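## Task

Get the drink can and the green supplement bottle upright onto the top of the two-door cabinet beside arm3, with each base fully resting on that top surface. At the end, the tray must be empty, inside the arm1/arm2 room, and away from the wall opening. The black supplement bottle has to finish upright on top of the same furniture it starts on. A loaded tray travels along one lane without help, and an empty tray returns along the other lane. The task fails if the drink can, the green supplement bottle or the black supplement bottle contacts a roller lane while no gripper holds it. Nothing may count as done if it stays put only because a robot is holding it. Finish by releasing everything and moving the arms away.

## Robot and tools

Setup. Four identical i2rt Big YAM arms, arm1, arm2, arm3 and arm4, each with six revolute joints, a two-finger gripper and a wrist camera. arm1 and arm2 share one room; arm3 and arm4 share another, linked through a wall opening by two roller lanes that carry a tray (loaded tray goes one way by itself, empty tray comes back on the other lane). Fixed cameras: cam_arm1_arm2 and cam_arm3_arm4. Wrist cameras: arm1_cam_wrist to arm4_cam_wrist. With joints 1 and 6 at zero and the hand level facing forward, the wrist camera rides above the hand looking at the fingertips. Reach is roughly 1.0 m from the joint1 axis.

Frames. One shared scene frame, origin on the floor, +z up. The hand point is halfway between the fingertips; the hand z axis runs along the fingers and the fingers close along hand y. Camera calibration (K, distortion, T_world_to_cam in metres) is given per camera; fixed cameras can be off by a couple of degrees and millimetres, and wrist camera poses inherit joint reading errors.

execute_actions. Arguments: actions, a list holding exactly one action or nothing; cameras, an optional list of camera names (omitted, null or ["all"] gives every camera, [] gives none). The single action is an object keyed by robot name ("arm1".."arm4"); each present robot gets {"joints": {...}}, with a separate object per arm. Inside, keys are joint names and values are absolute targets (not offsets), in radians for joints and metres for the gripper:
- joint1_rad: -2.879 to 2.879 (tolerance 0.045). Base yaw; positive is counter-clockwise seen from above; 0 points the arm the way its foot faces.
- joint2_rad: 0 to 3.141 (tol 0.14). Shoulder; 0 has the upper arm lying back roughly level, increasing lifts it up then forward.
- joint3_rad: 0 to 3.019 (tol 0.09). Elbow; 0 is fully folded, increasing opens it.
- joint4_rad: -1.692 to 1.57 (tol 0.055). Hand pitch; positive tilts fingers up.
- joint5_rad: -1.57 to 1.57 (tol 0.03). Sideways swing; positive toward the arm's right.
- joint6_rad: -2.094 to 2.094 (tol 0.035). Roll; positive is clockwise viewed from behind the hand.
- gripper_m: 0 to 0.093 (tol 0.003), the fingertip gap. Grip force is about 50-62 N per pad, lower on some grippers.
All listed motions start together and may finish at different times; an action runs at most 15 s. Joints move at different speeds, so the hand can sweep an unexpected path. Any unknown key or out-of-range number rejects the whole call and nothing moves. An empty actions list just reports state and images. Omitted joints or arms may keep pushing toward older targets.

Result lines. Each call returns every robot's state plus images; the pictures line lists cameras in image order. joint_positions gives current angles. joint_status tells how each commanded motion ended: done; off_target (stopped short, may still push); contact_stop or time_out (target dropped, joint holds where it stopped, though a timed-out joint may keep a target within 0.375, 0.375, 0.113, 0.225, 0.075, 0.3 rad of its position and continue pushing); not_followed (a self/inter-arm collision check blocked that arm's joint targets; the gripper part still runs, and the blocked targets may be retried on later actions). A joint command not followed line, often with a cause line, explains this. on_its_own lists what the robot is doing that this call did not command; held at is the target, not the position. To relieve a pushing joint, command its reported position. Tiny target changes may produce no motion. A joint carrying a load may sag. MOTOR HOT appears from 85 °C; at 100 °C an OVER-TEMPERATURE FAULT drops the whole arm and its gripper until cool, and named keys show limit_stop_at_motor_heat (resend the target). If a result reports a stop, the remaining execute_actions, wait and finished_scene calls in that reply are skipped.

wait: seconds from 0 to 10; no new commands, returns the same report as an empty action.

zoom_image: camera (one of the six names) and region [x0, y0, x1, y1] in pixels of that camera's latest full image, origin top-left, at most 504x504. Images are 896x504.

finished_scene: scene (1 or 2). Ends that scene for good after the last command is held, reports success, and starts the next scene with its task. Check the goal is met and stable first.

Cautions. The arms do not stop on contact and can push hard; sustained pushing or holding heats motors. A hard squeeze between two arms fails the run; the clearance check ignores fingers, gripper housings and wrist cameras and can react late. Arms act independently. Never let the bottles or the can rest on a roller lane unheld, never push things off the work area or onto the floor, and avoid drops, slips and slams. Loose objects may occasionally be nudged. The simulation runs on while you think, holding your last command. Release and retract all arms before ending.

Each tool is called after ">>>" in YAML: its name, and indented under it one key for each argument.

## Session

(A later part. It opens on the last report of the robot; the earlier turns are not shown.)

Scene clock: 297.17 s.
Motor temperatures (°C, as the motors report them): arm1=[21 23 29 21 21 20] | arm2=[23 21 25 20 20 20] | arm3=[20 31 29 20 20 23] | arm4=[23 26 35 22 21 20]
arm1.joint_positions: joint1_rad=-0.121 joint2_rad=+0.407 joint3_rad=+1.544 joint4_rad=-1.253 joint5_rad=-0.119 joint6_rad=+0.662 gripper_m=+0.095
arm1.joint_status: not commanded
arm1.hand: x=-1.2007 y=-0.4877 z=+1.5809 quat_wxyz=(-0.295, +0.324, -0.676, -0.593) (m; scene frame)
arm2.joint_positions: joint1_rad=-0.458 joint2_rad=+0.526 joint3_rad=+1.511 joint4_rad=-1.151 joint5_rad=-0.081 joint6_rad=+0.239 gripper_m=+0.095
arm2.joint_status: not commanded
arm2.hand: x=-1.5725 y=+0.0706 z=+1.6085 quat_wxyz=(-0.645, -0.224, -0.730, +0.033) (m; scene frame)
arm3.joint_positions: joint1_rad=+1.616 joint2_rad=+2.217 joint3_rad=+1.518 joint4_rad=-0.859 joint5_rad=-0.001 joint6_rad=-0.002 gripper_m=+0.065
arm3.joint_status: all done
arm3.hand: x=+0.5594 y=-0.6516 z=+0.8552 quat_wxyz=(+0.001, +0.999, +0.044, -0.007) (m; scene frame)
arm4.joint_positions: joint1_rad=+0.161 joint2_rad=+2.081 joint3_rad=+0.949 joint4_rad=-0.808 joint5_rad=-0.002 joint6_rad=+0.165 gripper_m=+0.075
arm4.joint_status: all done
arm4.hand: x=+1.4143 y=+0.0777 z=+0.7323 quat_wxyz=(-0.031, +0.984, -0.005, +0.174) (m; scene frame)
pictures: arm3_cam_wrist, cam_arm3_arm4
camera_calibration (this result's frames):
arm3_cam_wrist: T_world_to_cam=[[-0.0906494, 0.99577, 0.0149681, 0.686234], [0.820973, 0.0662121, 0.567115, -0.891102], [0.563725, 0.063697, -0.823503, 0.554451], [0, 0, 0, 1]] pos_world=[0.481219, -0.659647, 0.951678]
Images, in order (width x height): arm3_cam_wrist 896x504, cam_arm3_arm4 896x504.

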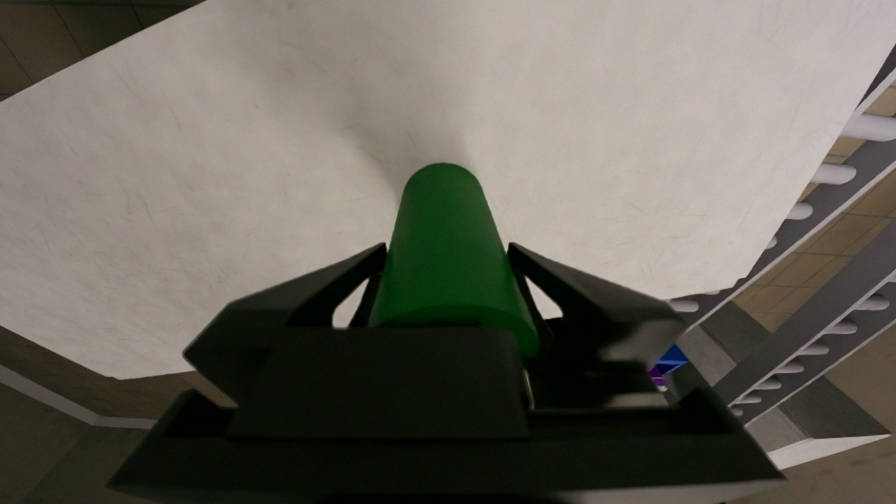

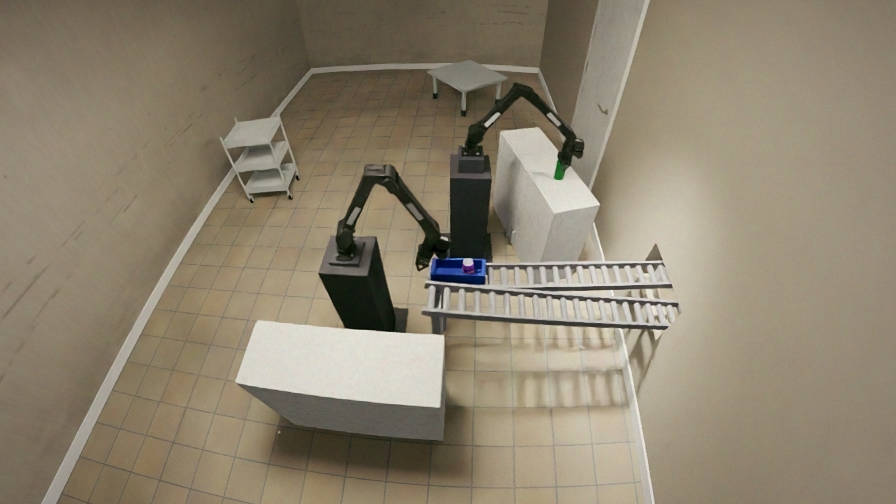

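>>> execute_actions:
  actions:
    - {"arm3":{"joints":{"gripper_m":0.093}}}
  cameras: ["arm3_cam_wrist"]

>>> execute_actions:
  actions:
    - {"arm3":{"joints":{"joint2_rad":2.09}},"arm4":{"joints":{"joint2_rad":1.925,"joint3_rad":0.79}}}
  cameras: ["arm3_cam_wrist","cam_arm3_arm4"]

Scene clock: 352.50 s.
Motor temperatures (°C, as the motors report them): arm1=[21 23 29 21 21 20] | arm2=[23 21 25 20 20 20] | arm3=[20 32 28 20 20 23] | arm4=[23 26 34 22 21 20]
arm1.joint_positions: joint1_rad=-0.121 joint2_rad=+0.407 joint3_rad=+1.544 joint4_rad=-1.253 joint5_rad=-0.119 joint6_rad=+0.662 gripper_m=+0.095
arm1.joint_status: not commanded
arm1.hand: x=-1.2007 y=-0.4877 z=+1.5809 quat_wxyz=(-0.295, +0.324, -0.676, -0.593) (m; scene frame)
arm2.joint_positions: joint1_rad=-0.458 joint2_rad=+0.526 joint3_rad=+1.511 joint4_rad=-1.151 joint5_rad=-0.081 joint6_rad=+0.239 gripper_m=+0.095
arm2.joint_status: not commanded
arm2.hand: x=-1.5725 y=+0.0706 z=+1.6085 quat_wxyz=(-0.645, -0.224, -0.730, +0.033) (m; scene frame)
arm3.joint_positions: joint1_rad=+1.616 joint2_rad=+2.217 joint3_rad=+1.518 joint4_rad=-0.859 joint5_rad=-0.001 joint6_rad=-0.002 gripper_m=+0.093
arm3.joint_status: all done
arm3.hand: x=+0.5594 y=-0.6516 z=+0.8552 quat_wxyz=(+0.001, +0.999, +0.044, -0.007) (m; scene frame)
arm4.joint_positions: joint1_rad=+0.161 joint2_rad=+2.081 joint3_rad=+0.949 joint4_rad=-0.808 joint5_rad=-0.002 joint6_rad=+0.165 gripper_m=+0.075
arm4.joint_status: not commanded
arm4.hand: x=+1.4143 y=+0.0777 z=+0.7323 quat_wxyz=(-0.031, +0.984, -0.005, +0.174) (m; scene frame)
pictures: arm3_cam_wrist
camera_calibration (this result's frames):
arm3_cam_wrist: T_world_to_cam=[[-0.0906494, 0.99577, 0.0149681, 0.686234], [0.820973, 0.0662121, 0.567115, -0.891102], [0.563725, 0.063697, -0.823503, 0.554451], [0, 0, 0, 1]] pos_world=[0.481219, -0.659647, 0.951678]
Images, in order (width x height): arm3_cam_wrist 896x504.

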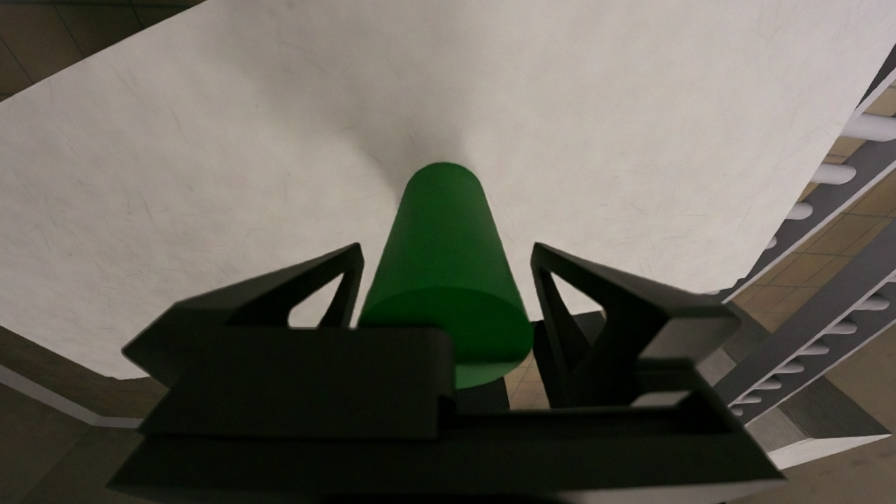

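Scene clock: 353.50 s.
Motor temperatures (°C, as the motors report them): arm1=[21 23 29 21 21 20] | arm2=[23 21 25 20 20 20] | arm3=[20 32 28 20 20 23] | arm4=[23 26 34 22 21 20]
arm1.joint_positions: joint1_rad=-0.121 joint2_rad=+0.407 joint3_rad=+1.544 joint4_rad=-1.253 joint5_rad=-0.119 joint6_rad=+0.662 gripper_m=+0.095
arm1.joint_status: not commanded
arm1.hand: x=-1.2007 y=-0.4877 z=+1.5809 quat_wxyz=(-0.295, +0.324, -0.676, -0.593) (m; scene frame)
arm2.joint_positions: joint1_rad=-0.458 joint2_rad=+0.526 joint3_rad=+1.511 joint4_rad=-1.151 joint5_rad=-0.081 joint6_rad=+0.239 gripper_m=+0.095
arm2.joint_status: not commanded
arm2.hand: x=-1.5725 y=+0.0706 z=+1.6085 quat_wxyz=(-0.645, -0.224, -0.730, +0.033) (m; scene frame)
arm3.joint_positions: joint1_rad=+1.616 joint2_rad=+2.084 joint3_rad=+1.518 joint4_rad=-0.861 joint5_rad=-0.001 joint6_rad=-0.002 gripper_m=+0.093
arm3.joint_status: all done
arm3.hand: x=+0.5345 y=-0.6537 z=+0.9337 quat_wxyz=(+0.004, +0.996, +0.044, -0.072) (m; scene frame)
arm4.joint_positions: joint1_rad=+0.161 joint2_rad=+1.925 joint3_rad=+0.790 joint4_rad=-0.802 joint5_rad=-0.002 joint6_rad=+0.165 gripper_m=+0.075
arm4.joint_status: all done
arm4.hand: x=+1.4635 y=+0.0852 z=+0.7652 quat_wxyz=(-0.031, +0.984, -0.004, +0.173) (m; scene frame)
pictures: arm3_cam_wrist, cam_arm3_arm4
camera_calibration (this result's frames):
arm3_cam_wrist: T_world_to_cam=[[-0.0884805, 0.995959, 0.0153812, 0.683427], [0.888033, 0.071879, 0.454127, -0.841633], [0.451186, 0.0538404, -0.890804, 0.749799], [0, 0, 0, 1]] pos_world=[0.469568, -0.660539, 1.03962]
Images, in order (width x height): arm3_cam_wrist 896x504, cam_arm3_arm4 896x504.

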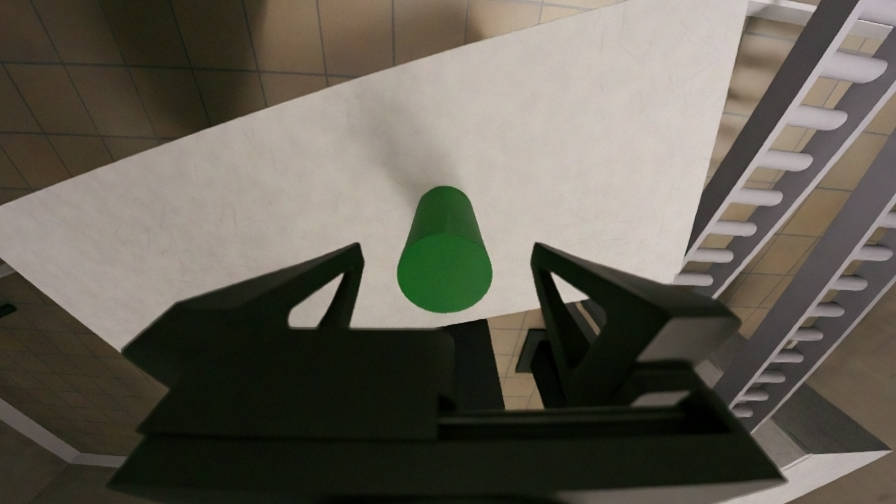

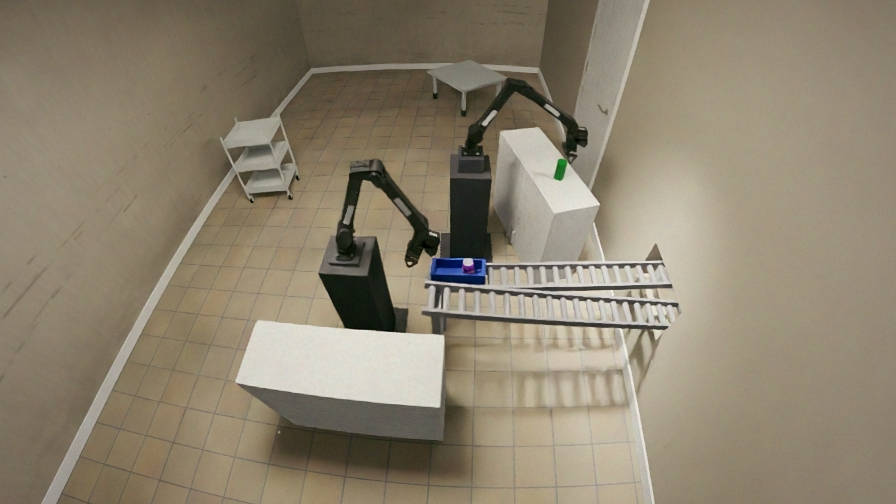

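>>> execute_actions:
  actions:
    - {"arm3":{"joints":{"joint1_rad":-0.041,"joint2_rad":2.46,"joint3_rad":1.837,"joint4_rad":-0.618,"joint5_rad":-0.067,"gripper_m":0.088}}}
  cameras: ["arm3_cam_wrist","cam_arm3_arm4"]

>>> zoom_image:
  camera: "arm3_cam_wrist"
  region: [340, 170, 560, 340]

Scene clock: 372.47 s.
Motor temperatures (°C, as the motors report them): arm1=[21 23 29 21 21 20] | arm2=[23 21 25 20 20 20] | arm3=[20 31 29 20 20 23] | arm4=[23 26 34 22 21 20]
arm1.joint_positions: joint1_rad=-0.121 joint2_rad=+0.407 joint3_rad=+1.544 joint4_rad=-1.253 joint5_rad=-0.119 joint6_rad=+0.662 gripper_m=+0.095
arm1.joint_status: not commanded
arm1.hand: x=-1.2007 y=-0.4877 z=+1.5809 quat_wxyz=(-0.295, +0.324, -0.676, -0.593) (m; scene frame)
arm2.joint_positions: joint1_rad=-0.458 joint2_rad=+0.526 joint3_rad=+1.511 joint4_rad=-1.151 joint5_rad=-0.081 joint6_rad=+0.239 gripper_m=+0.095
arm2.joint_status: not commanded
arm2.hand: x=-1.5725 y=+0.0706 z=+1.6085 quat_wxyz=(-0.645, -0.224, -0.730, +0.033) (m; scene frame)
arm3.joint_positions: joint1_rad=-0.052 joint2_rad=+2.475 joint3_rad=+1.825 joint4_rad=-0.615 joint5_rad=-0.065 joint6_rad=-0.003 gripper_m=+0.088
arm3.joint_status: all done
arm3.hand: x=+1.1534 y=+0.1392 z=+0.7990 quat_wxyz=(-0.085, +0.699, -0.698, -0.130) (m; scene frame)
arm4.joint_positions: joint1_rad=+0.161 joint2_rad=+1.925 joint3_rad=+0.790 joint4_rad=-0.802 joint5_rad=-0.002 joint6_rad=+0.165 gripper_m=+0.075
arm4.joint_status: not commanded
arm4.hand: x=+1.4635 y=+0.0852 z=+0.7652 quat_wxyz=(-0.031, +0.984, -0.004, +0.173) (m; scene frame)
pictures: arm3_cam_wrist, cam_arm3_arm4
camera_calibration (this result's frames):
arm3_cam_wrist: T_world_to_cam=[[0.998931, 0.00935171, -0.045262, -1.11784], [0.0227816, -0.951709, 0.306154, -0.128369], [-0.0402132, -0.306858, -0.950905, 0.972872], [0, 0, 0, 1]] pos_world=[1.15869, 0.186818, 0.913814]
Images, in order (width x height): arm3_cam_wrist 896x504, cam_arm3_arm4 896x504.

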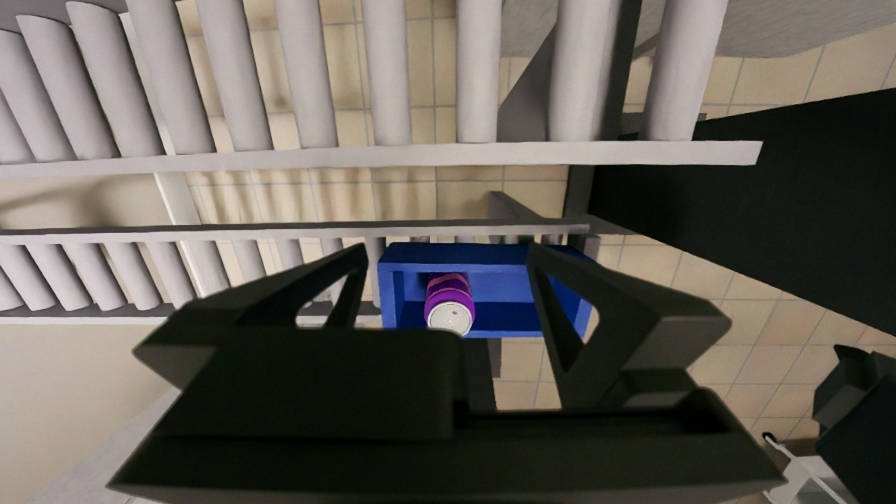

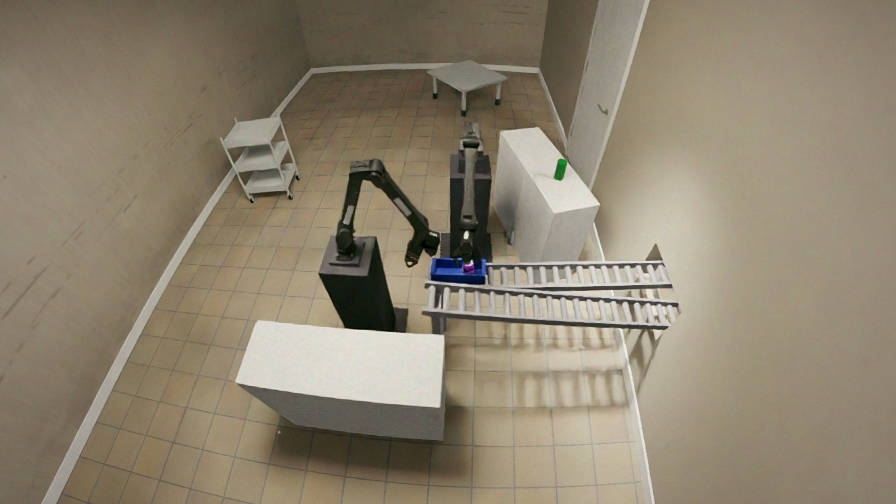

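Region (340, 170, 560, 340) of arm3_cam_wrist's 896x504 image, scaled by 2.291, with more detail than that image has; it fills the top 389 rows of this view, and the rest is white.

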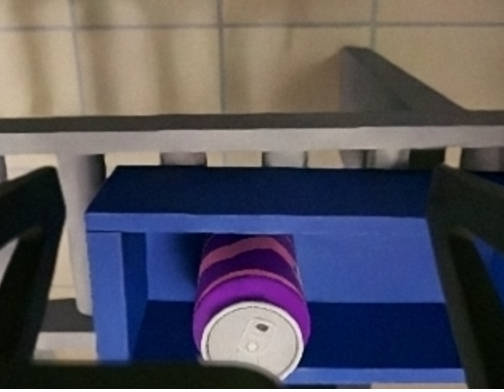

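>>> execute_actions:
  actions:
    - {"arm3":{"joints":{"joint1_rad":-0.033,"joint2_rad":2.743,"joint4_rad":-0.643}}}
  cameras: ["arm3_cam_wrist","cam_arm3_arm4"]

Scene clock: 392.67 s.
Motor temperatures (°C, as the motors report them): arm1=[21 23 29 21 21 20] | arm2=[23 21 25 20 20 20] | arm3=[20 32 29 20 20 23] | arm4=[23 26 34 22 21 20]
arm1.joint_positions: joint1_rad=-0.121 joint2_rad=+0.407 joint3_rad=+1.544 joint4_rad=-1.253 joint5_rad=-0.119 joint6_rad=+0.662 gripper_m=+0.095
arm1.joint_status: not commanded
arm1.hand: x=-1.2007 y=-0.4877 z=+1.5809 quat_wxyz=(-0.295, +0.324, -0.676, -0.593) (m; scene frame)
arm2.joint_positions: joint1_rad=-0.458 joint2_rad=+0.526 joint3_rad=+1.511 joint4_rad=-1.151 joint5_rad=-0.081 joint6_rad=+0.239 gripper_m=+0.095
arm2.joint_status: not commanded
arm2.hand: x=-1.5725 y=+0.0706 z=+1.6085 quat_wxyz=(-0.645, -0.224, -0.730, +0.033) (m; scene frame)
arm3.joint_positions: joint1_rad=-0.043 joint2_rad=+2.742 joint3_rad=+1.828 joint4_rad=-0.638 joint5_rad=-0.068 joint6_rad=-0.002 gripper_m=+0.088
arm3.joint_status: all done
arm3.hand: x=+1.1463 y=+0.0340 z=+0.6203 quat_wxyz=(+0.019, +0.707, -0.706, -0.030) (m; scene frame)
arm4.joint_positions: joint1_rad=+0.161 joint2_rad=+1.925 joint3_rad=+0.790 joint4_rad=-0.802 joint5_rad=-0.002 joint6_rad=+0.165 gripper_m=+0.075
arm4.joint_status: not commanded
arm4.hand: x=+1.4635 y=+0.0852 z=+0.7652 quat_wxyz=(-0.031, +0.984, -0.004, +0.173) (m; scene frame)
pictures: arm3_cam_wrist, cam_arm3_arm4
camera_calibration (this result's frames):
arm3_cam_wrist: T_world_to_cam=[[0.998641, 0.00322472, -0.0520255, -1.11316], [0.0320344, -0.825323, 0.563751, -0.348286], [-0.0411199, -0.564651, -0.824305, 0.701677], [0, 0, 0, 1]] pos_world=[1.15166, 0.112344, 0.71683]
Images, in order (width x height): arm3_cam_wrist 896x504, cam_arm3_arm4 896x504.

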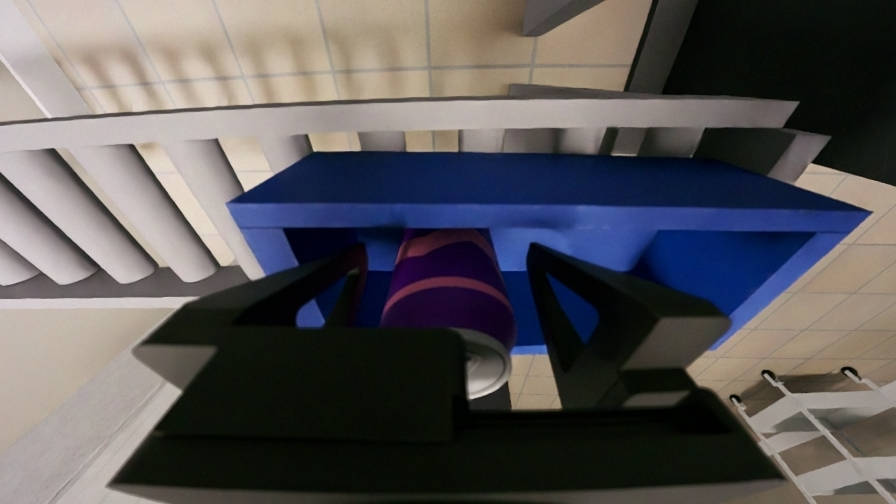

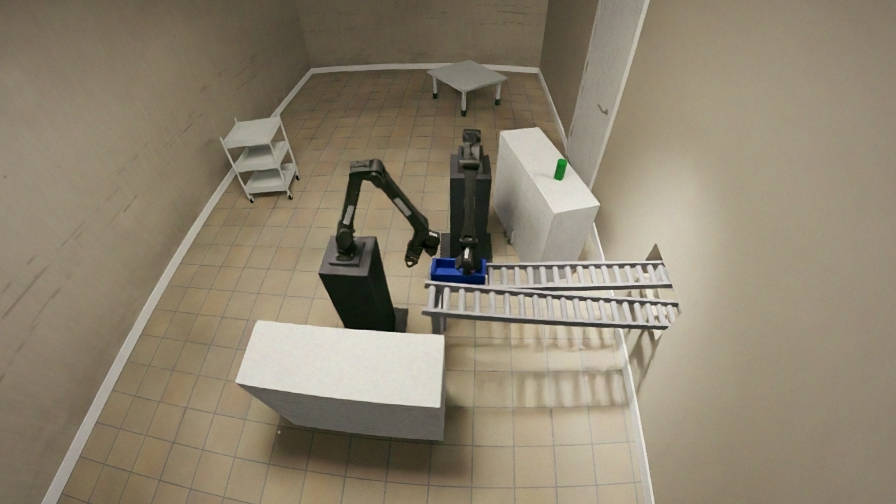

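>>> execute_actions:
  actions: []

Scene clock: 414.77 s.
Motor temperatures (°C, as the motors report them): arm1=[21 23 29 21 21 20] | arm2=[23 21 26 20 20 20] | arm3=[20 32 28 20 20 23] | arm4=[23 26 33 22 21 20]
arm1.joint_positions: joint1_rad=-0.121 joint2_rad=+0.407 joint3_rad=+1.544 joint4_rad=-1.253 joint5_rad=-0.119 joint6_rad=+0.662 gripper_m=+0.095
arm1.joint_status: not commanded
arm1.hand: x=-1.2007 y=-0.4877 z=+1.5809 quat_wxyz=(-0.295, +0.324, -0.676, -0.593) (m; scene frame)
arm2.joint_positions: joint1_rad=-0.458 joint2_rad=+0.526 joint3_rad=+1.511 joint4_rad=-1.151 joint5_rad=-0.081 joint6_rad=+0.239 gripper_m=+0.095
arm2.joint_status: not commanded
arm2.hand: x=-1.5725 y=+0.0706 z=+1.6085 quat_wxyz=(-0.645, -0.224, -0.730, +0.033) (m; scene frame)
arm3.joint_positions: joint1_rad=-0.043 joint2_rad=+2.742 joint3_rad=+1.828 joint4_rad=-0.638 joint5_rad=-0.068 joint6_rad=-0.002 gripper_m=+0.088
arm3.joint_status: all done
arm3.hand: x=+1.1463 y=+0.0340 z=+0.6203 quat_wxyz=(+0.019, +0.707, -0.706, -0.030) (m; scene frame)
arm4.joint_positions: joint1_rad=+0.161 joint2_rad=+1.925 joint3_rad=+0.790 joint4_rad=-0.802 joint5_rad=-0.002 joint6_rad=+0.165 gripper_m=+0.075
arm4.joint_status: not commanded
arm4.hand: x=+1.4635 y=+0.0852 z=+0.7652 quat_wxyz=(-0.031, +0.984, -0.004, +0.173) (m; scene frame)
pictures: arm1_cam_wrist, arm2_cam_wrist, arm3_cam_wrist, arm4_cam_wrist, cam_arm1_arm2, cam_arm3_arm4
camera_calibration (this result's frames):
arm1_cam_wrist: T_world_to_cam=[[0.783835, -0.0778328, -0.616072, 1.88167], [-0.507422, -0.652167, -0.563206, -0.0317921], [-0.357946, 0.754069, -0.550686, 0.93435], [0, 0, 0, 1]] pos_world=[-1.1566, -0.578843, 1.65587]
arm2_cam_wrist: T_world_to_cam=[[-0.344719, -0.906793, -0.242685, -0.0851727], [-0.615969, 0.413597, -0.670463, 0.0857002], [0.708344, -0.0816348, -0.701131, 2.37035], [0, 0, 0, 1]] pos_world=[-1.6556, 0.0808236, 1.69871]
arm3_cam_wrist: T_world_to_cam=[[0.998641, 0.00322472, -0.0520255, -1.11316], [0.0320344, -0.825323, 0.563751, -0.348286], [-0.0411199, -0.564651, -0.824305, 0.701677], [0, 0, 0, 1]] pos_world=[1.15166, 0.112344, 0.71683]
arm4_cam_wrist: T_world_to_cam=[[-0.00534837, 0.998898, 0.0466318, -0.113871], [0.559722, -0.0356528, 0.827913, -1.44298], [0.828663, 0.0305288, -0.558914, -0.658998], [0, 0, 0, 1]] pos_world=[1.35314, 0.0824173, 0.831648]
Images, in order (width x height): arm1_cam_wrist 896x504, arm2_cam_wrist 896x504, arm3_cam_wrist 896x504, arm4_cam_wrist 896x504, cam_arm1_arm2 896x504, cam_arm3_arm4 896x504.

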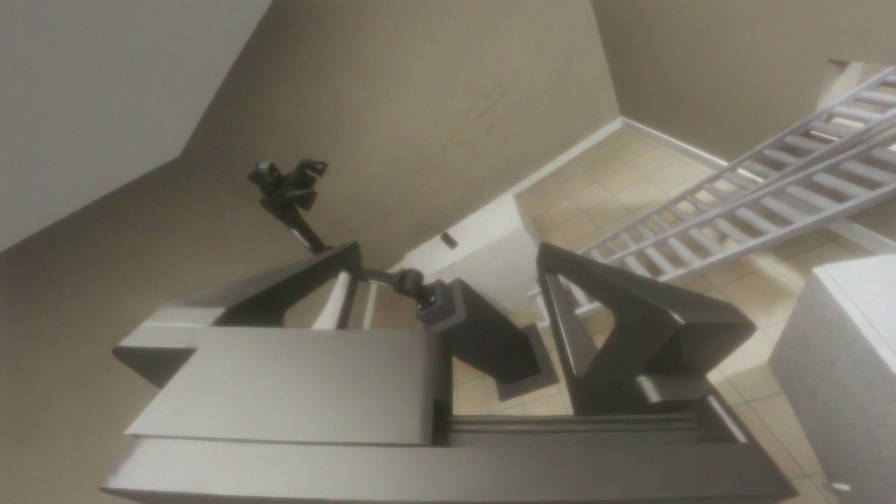

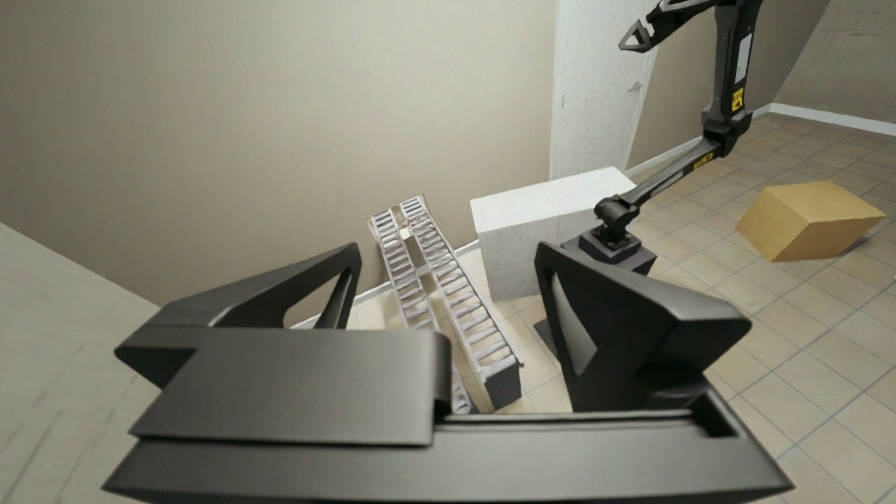

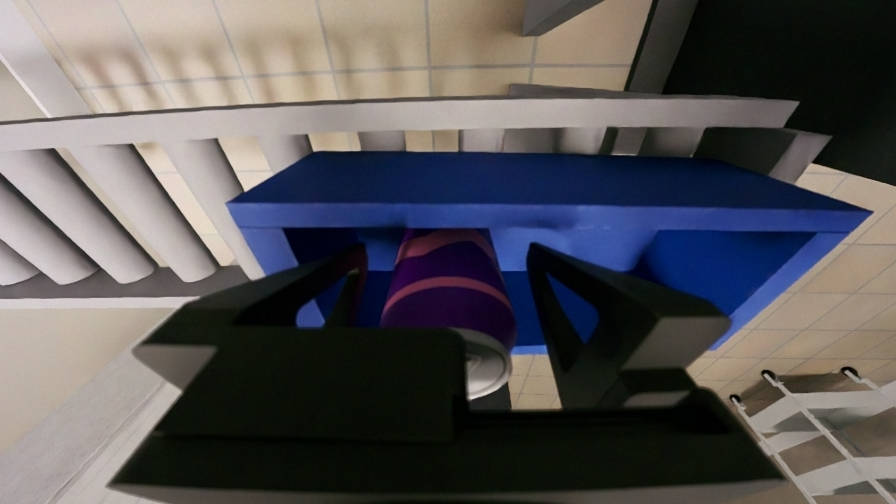

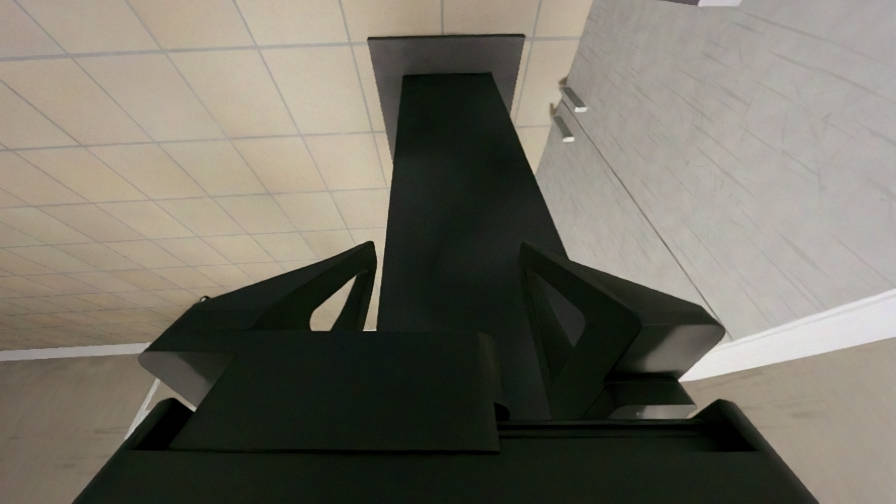

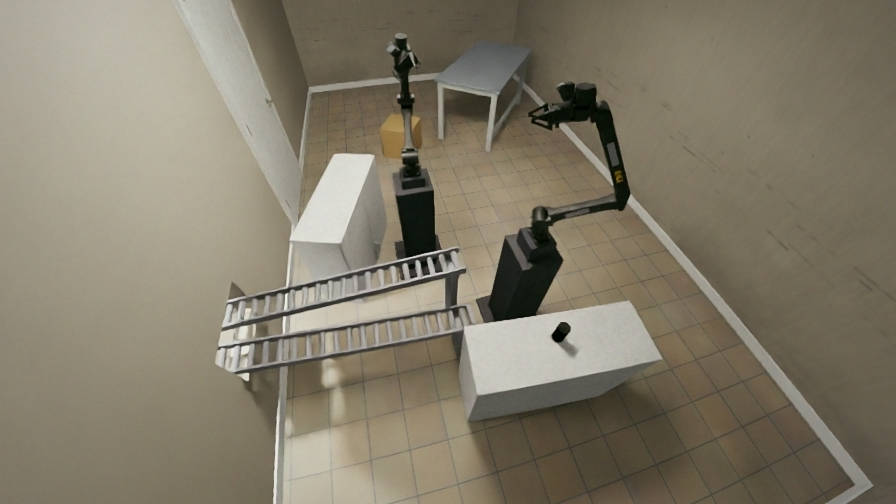

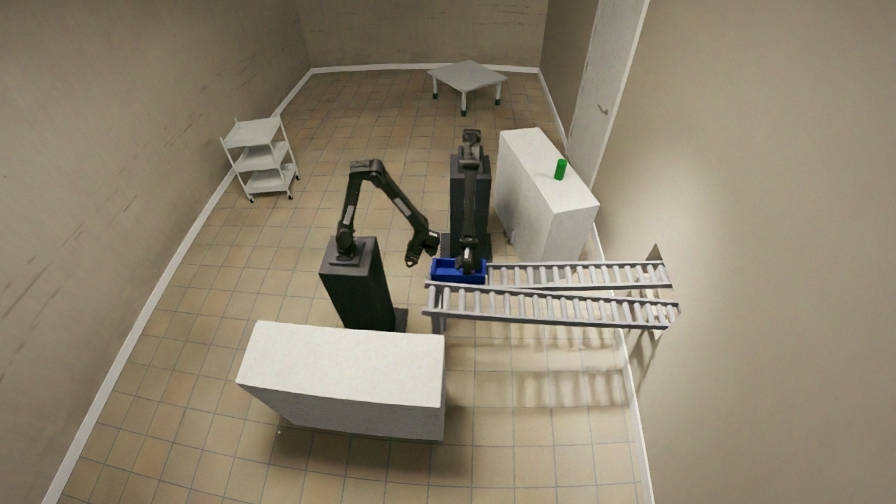

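>>> execute_actions:
  actions:
    - {"arm3": {"joints": {"joint2_rad": 2.768, "joint4_rad": -0.652}}}
  cameras: ["arm3_cam_wrist", "cam_arm3_arm4"]

Scene clock: 426.17 s.
Motor temperatures (°C, as the motors report them): arm1=[21 23 29 21 21 20] | arm2=[23 21 26 20 20 20] | arm3=[20 32 28 20 20 23] | arm4=[23 26 33 22 21 20]
arm1.joint_positions: joint1_rad=-0.121 joint2_rad=+0.407 joint3_rad=+1.544 joint4_rad=-1.253 joint5_rad=-0.119 joint6_rad=+0.662 gripper_m=+0.095
arm1.joint_status: not commanded
arm1.hand: x=-1.2007 y=-0.4877 z=+1.5809 quat_wxyz=(-0.295, +0.324, -0.676, -0.593) (m; scene frame)
arm2.joint_positions: joint1_rad=-0.458 joint2_rad=+0.526 joint3_rad=+1.511 joint4_rad=-1.151 joint5_rad=-0.081 joint6_rad=+0.239 gripper_m=+0.095
arm2.joint_status: not commanded
arm2.hand: x=-1.5725 y=+0.0706 z=+1.6085 quat_wxyz=(-0.645, -0.224, -0.730, +0.033) (m; scene frame)
arm3.joint_positions: joint1_rad=-0.043 joint2_rad=+2.763 joint3_rad=+1.828 joint4_rad=-0.646 joint5_rad=-0.068 joint6_rad=-0.002 gripper_m=+0.088
arm3.joint_status: all done
arm3.hand: x=+1.1463 y=+0.0226 z=+0.6080 quat_wxyz=(+0.028, +0.707, -0.707, -0.020) (m; scene frame)
arm4.joint_positions: joint1_rad=+0.161 joint2_rad=+1.925 joint3_rad=+0.790 joint4_rad=-0.802 joint5_rad=-0.002 joint6_rad=+0.165 gripper_m=+0.075
arm4.joint_status: not commanded
arm4.hand: x=+1.4635 y=+0.0852 z=+0.7652 quat_wxyz=(-0.031, +0.984, -0.004, +0.173) (m; scene frame)
pictures: arm3_cam_wrist, cam_arm3_arm4
camera_calibration (this result's frames):
arm3_cam_wrist: T_world_to_cam=[[0.998638, 0.00179803, -0.0521422, -1.11362], [0.0320809, -0.809305, 0.586511, -0.365027], [-0.0411444, -0.587385, -0.808261, 0.675927], [0, 0, 0, 1]] pos_world=[1.15163, 0.103614, 0.702351]
Images, in order (width x height): arm3_cam_wrist 896x504, cam_arm3_arm4 896x504.

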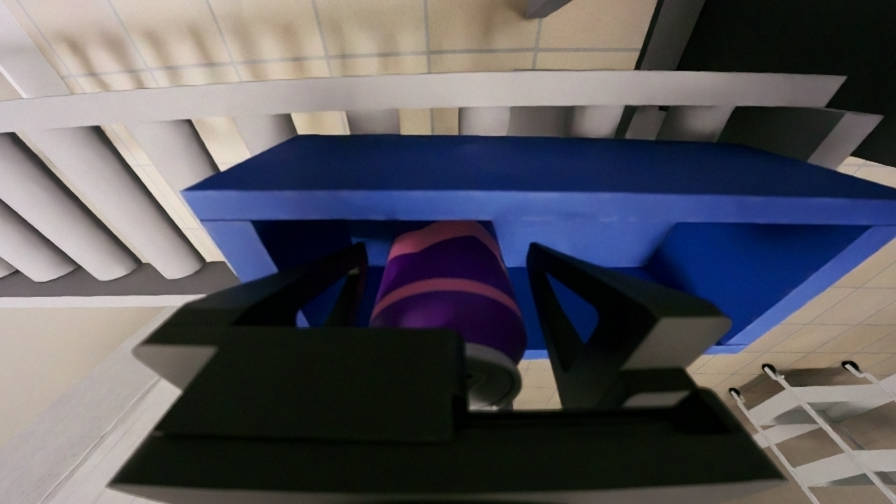

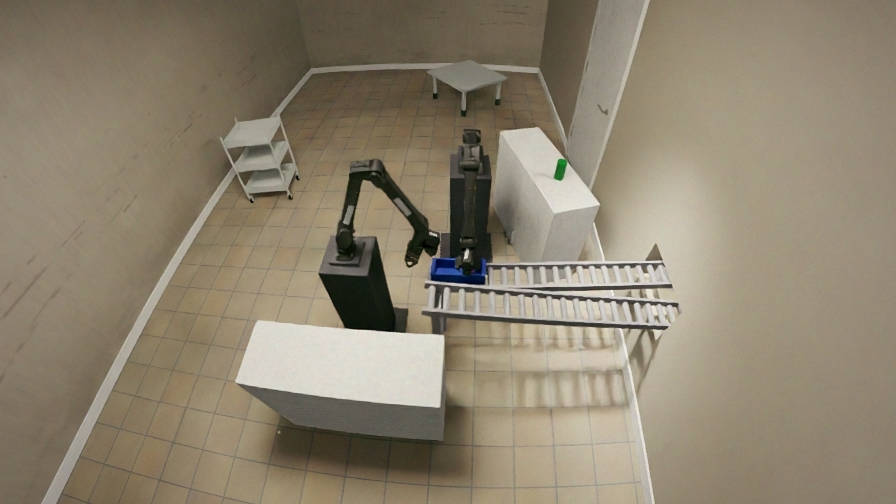

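>>> execute_actions:
  actions:
    - {"arm3": {"joints": {"gripper_m": 0.046}}}
  cameras: ["arm3_cam_wrist"]

Scene clock: 429.13 s.
Motor temperatures (°C, as the motors report them): arm1=[21 23 29 21 21 20] | arm2=[23 21 26 20 20 20] | arm3=[20 32 28 20 20 23] | arm4=[23 26 33 22 21 20]
arm1.joint_positions: joint1_rad=-0.121 joint2_rad=+0.407 joint3_rad=+1.544 joint4_rad=-1.253 joint5_rad=-0.119 joint6_rad=+0.662 gripper_m=+0.095
arm1.joint_status: not commanded
arm1.hand: x=-1.2007 y=-0.4877 z=+1.5809 quat_wxyz=(-0.295, +0.324, -0.676, -0.593) (m; scene frame)
arm2.joint_positions: joint1_rad=-0.458 joint2_rad=+0.526 joint3_rad=+1.511 joint4_rad=-1.151 joint5_rad=-0.081 joint6_rad=+0.239 gripper_m=+0.095
arm2.joint_status: not commanded
arm2.hand: x=-1.5725 y=+0.0706 z=+1.6085 quat_wxyz=(-0.645, -0.224, -0.730, +0.033) (m; scene frame)
arm3.joint_positions: joint1_rad=-0.043 joint2_rad=+2.763 joint3_rad=+1.828 joint4_rad=-0.647 joint5_rad=-0.068 joint6_rad=-0.002 gripper_m=+0.064
arm3.joint_status: gripper_m off_target (ended at +0.064, target +0.046)
arm3.hand: x=+1.1463 y=+0.0224 z=+0.6080 quat_wxyz=(+0.029, +0.707, -0.707, -0.020) (m; scene frame)
arm4.joint_positions: joint1_rad=+0.161 joint2_rad=+1.925 joint3_rad=+0.790 joint4_rad=-0.802 joint5_rad=-0.002 joint6_rad=+0.165 gripper_m=+0.075
arm4.joint_status: not commanded
arm4.hand: x=+1.4635 y=+0.0852 z=+0.7652 quat_wxyz=(-0.031, +0.984, -0.004, +0.173) (m; scene frame)
pictures: arm3_cam_wrist
camera_calibration (this result's frames):
arm3_cam_wrist: T_world_to_cam=[[0.998657, 0.00214489, -0.0517685, -1.11395], [0.0321724, -0.80886, 0.58712, -0.365664], [-0.0406141, -0.587997, -0.807843, 0.67497], [0, 0, 0, 1]] pos_world=[1.15163, 0.103498, 0.702291]
Images, in order (width x height): arm3_cam_wrist 896x504.

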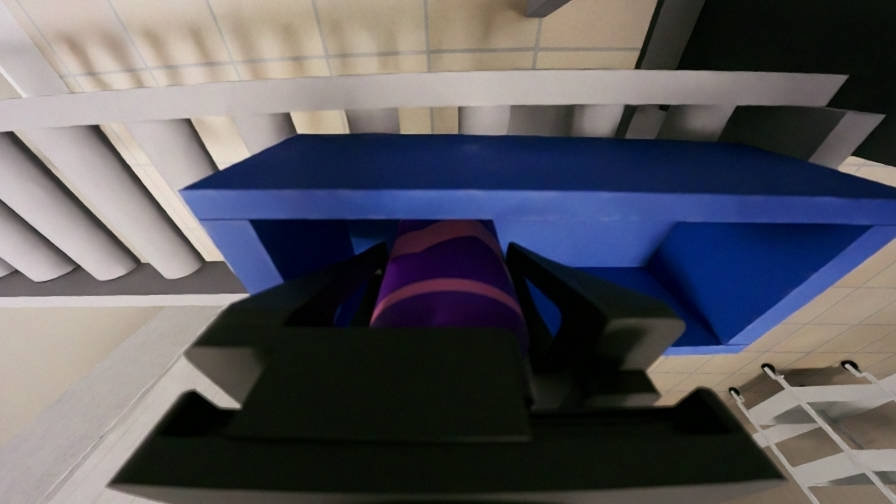

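>>> execute_actions:
  actions:
    - {"arm3": {"joints": {"joint2_rad": 2.40, "joint3_rad": 1.68}}}
  cameras: ["arm3_cam_wrist", "cam_arm3_arm4"]

Scene clock: 462.63 s.
Motor temperatures (°C, as the motors report them): arm1=[21 23 29 21 21 20] | arm2=[23 21 26 20 20 20] | arm3=[20 32 28 20 20 23] | arm4=[23 26 33 22 21 20]
arm1.joint_positions: joint1_rad=-0.121 joint2_rad=+0.407 joint3_rad=+1.544 joint4_rad=-1.253 joint5_rad=-0.119 joint6_rad=+0.662 gripper_m=+0.095
arm1.joint_status: not commanded
arm1.hand: x=-1.2007 y=-0.4877 z=+1.5809 quat_wxyz=(-0.295, +0.324, -0.676, -0.593) (m; scene frame)
arm2.joint_positions: joint1_rad=-0.458 joint2_rad=+0.526 joint3_rad=+1.511 joint4_rad=-1.151 joint5_rad=-0.081 joint6_rad=+0.239 gripper_m=+0.095
arm2.joint_status: not commanded
arm2.hand: x=-1.5725 y=+0.0706 z=+1.6085 quat_wxyz=(-0.645, -0.224, -0.730, +0.033) (m; scene frame)
arm3.joint_positions: joint1_rad=-0.043 joint2_rad=+2.433 joint3_rad=+1.658 joint4_rad=-0.652 joint5_rad=-0.067 joint6_rad=-0.002 gripper_m=+0.064
arm3.joint_status: all done
arm3.hand: x=+1.1467 y=+0.0612 z=+0.7685 quat_wxyz=(-0.026, +0.707, -0.703, -0.074) (m; scene frame)
arm4.joint_positions: joint1_rad=+0.161 joint2_rad=+1.925 joint3_rad=+0.790 joint4_rad=-0.802 joint5_rad=-0.002 joint6_rad=+0.165 gripper_m=+0.075
arm4.joint_status: not commanded
arm4.hand: x=+1.4635 y=+0.0852 z=+0.7652 quat_wxyz=(-0.031, +0.984, -0.004, +0.173) (m; scene frame)
pictures: arm3_cam_wrist, cam_arm3_arm4
camera_calibration (this result's frames):
arm3_cam_wrist: T_world_to_cam=[[0.998709, 0.0102034, -0.0497651, -1.10815], [0.0317942, -0.889582, 0.455669, -0.322108], [-0.0396207, -0.456662, -0.888757, 0.880406], [0, 0, 0, 1]] pos_world=[1.15184, 0.126814, 0.874094]
Images, in order (width x height): arm3_cam_wrist 896x504, cam_arm3_arm4 896x504.

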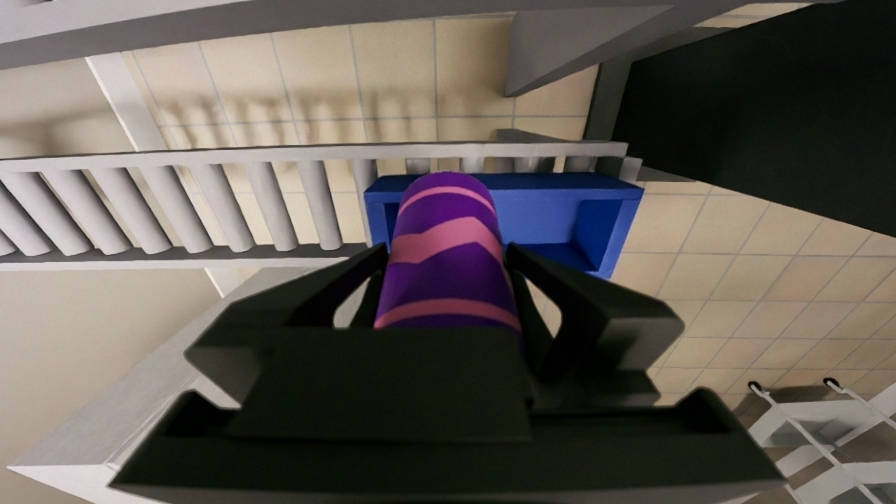

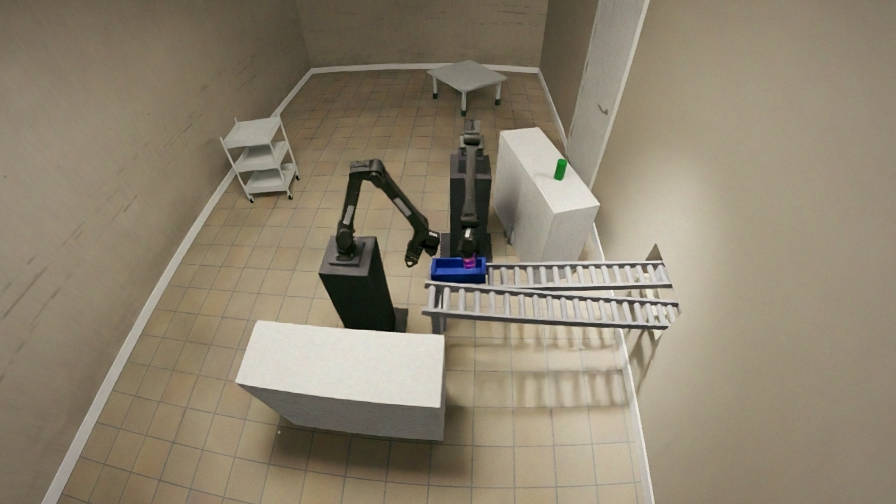

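>>> zoom_image:
  camera: "arm3_cam_wrist"
  region: [350, 130, 680, 290]

>>> zoom_image:
  camera: "cam_arm3_arm4"
  region: [380, 200, 580, 320]

Region (350, 130, 680, 290) of arm3_cam_wrist's 896x504 image, scaled by 1.527, with more detail than that image has; it fills the top 244 rows of this view, and the rest is white.

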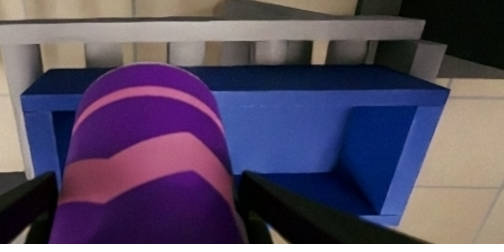

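Region (380, 200, 580, 320) of cam_arm3_arm4's 896x504 image, scaled by 2.520, with more detail than that image has; it fills the top 302 rows of this view, and the rest is white.

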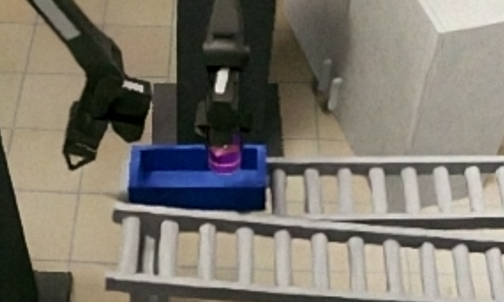

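>>> execute_actions:
  actions:
    - {"arm3": {"joints": {"joint1_rad": 1.335, "joint2_rad": 2.305, "joint3_rad": 1.83, "joint4_rad": -1.008, "joint5_rad": 0.0}}, "arm4": {"joints": {"joint2_rad": 2.525, "joint3_rad": 1.405, "joint4_rad": -0.368}}}
  cameras: ["arm3_cam_wrist", "arm4_cam_wrist", "cam_arm3_arm4"]

Scene clock: 499.27 s.
Motor temperatures (°C, as the motors report them): arm1=[21 23 29 21 21 20] | arm2=[23 21 26 20 20 20] | arm3=[20 33 29 20 20 23] | arm4=[23 26 33 22 21 20]
arm1.joint_positions: joint1_rad=-0.121 joint2_rad=+0.407 joint3_rad=+1.544 joint4_rad=-1.253 joint5_rad=-0.119 joint6_rad=+0.662 gripper_m=+0.095
arm1.joint_status: not commanded
arm1.hand: x=-1.2007 y=-0.4877 z=+1.5809 quat_wxyz=(-0.295, +0.324, -0.676, -0.593) (m; scene frame)
arm2.joint_positions: joint1_rad=-0.458 joint2_rad=+0.526 joint3_rad=+1.511 joint4_rad=-1.151 joint5_rad=-0.081 joint6_rad=+0.239 gripper_m=+0.095
arm2.joint_status: not commanded
arm2.hand: x=-1.5725 y=+0.0706 z=+1.6085 quat_wxyz=(-0.645, -0.224, -0.730, +0.033) (m; scene frame)
arm3.joint_positions: joint1_rad=+1.340 joint2_rad=+2.327 joint3_rad=+1.812 joint4_rad=-1.001 joint5_rad=-0.001 joint6_rad=-0.002 gripper_m=+0.064
arm3.joint_status: all done
arm3.hand: x=+0.4917 y=-0.4725 z=+0.8802 quat_wxyz=(-0.001, +0.995, -0.093, -0.028) (m; scene frame)
arm4.joint_positions: joint1_rad=+0.161 joint2_rad=+2.515 joint3_rad=+1.380 joint4_rad=-0.377 joint5_rad=-0.002 joint6_rad=+0.165 gripper_m=+0.075
arm4.joint_status: all done
arm4.hand: x=+1.2100 y=+0.0465 z=+0.5882 quat_wxyz=(+0.003, +0.999, -0.003, -0.036) (m; scene frame)
pictures: arm3_cam_wrist, arm4_cam_wrist, cam_arm3_arm4
camera_calibration (this result's frames):
arm3_cam_wrist: T_world_to_cam=[[0.184236, 0.982774, 0.0145569, 0.360353], [0.830933, -0.163648, 0.531762, -0.943949], [0.524984, -0.085874, -0.846769, 0.570655], [0, 0, 0, 1]] pos_world=[0.418383, -0.459617, 0.979924]
arm4_cam_wrist: T_world_to_cam=[[-0.00303453, 0.999809, -0.0193135, -0.0322869], [0.84918, 0.0127758, 0.527949, -1.332], [0.528094, -0.0147986, -0.849057, -0.0102614], [0, 0, 0, 1]] pos_world=[1.13643, 0.0491463, 0.693891]
Images, in order (width x height): arm3_cam_wrist 896x504, arm4_cam_wrist 896x504, cam_arm3_arm4 896x504.

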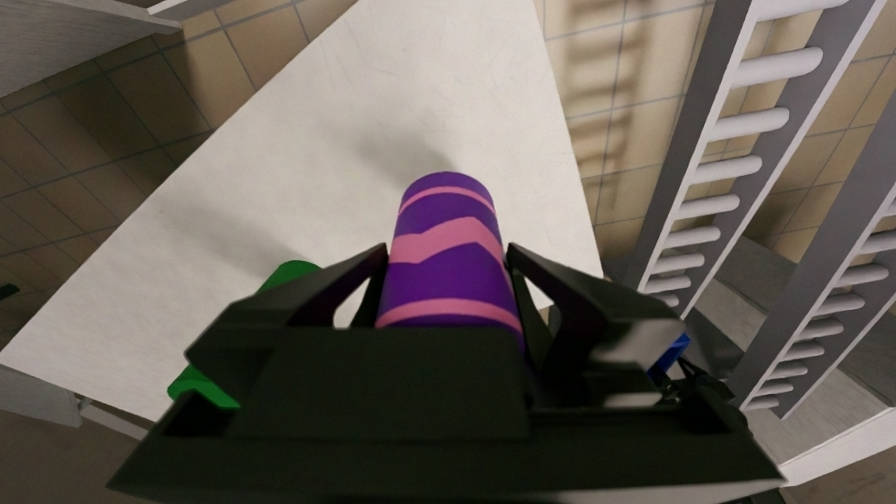

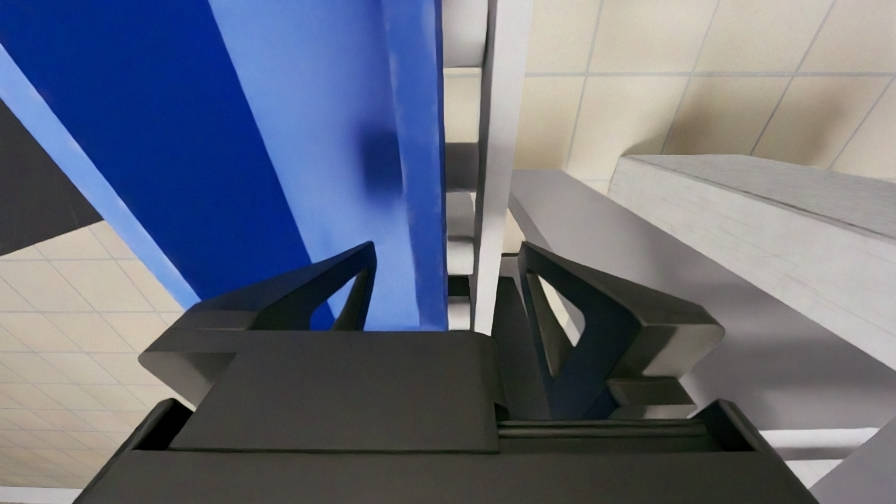

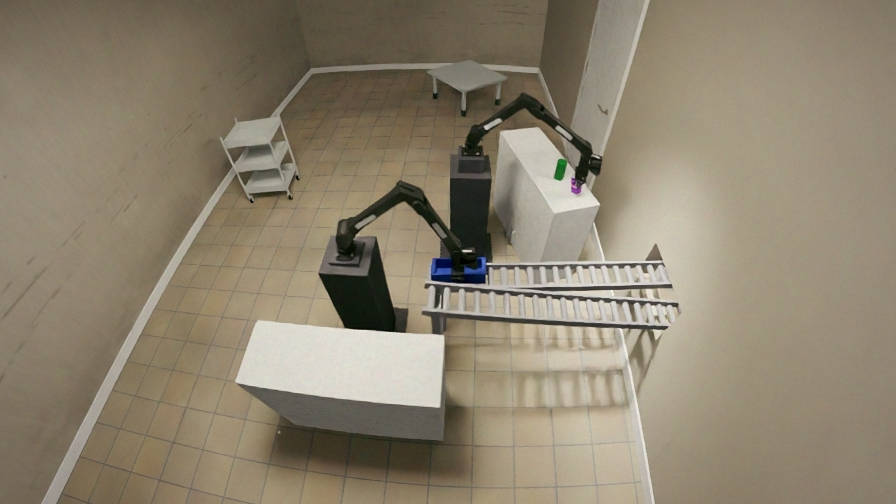

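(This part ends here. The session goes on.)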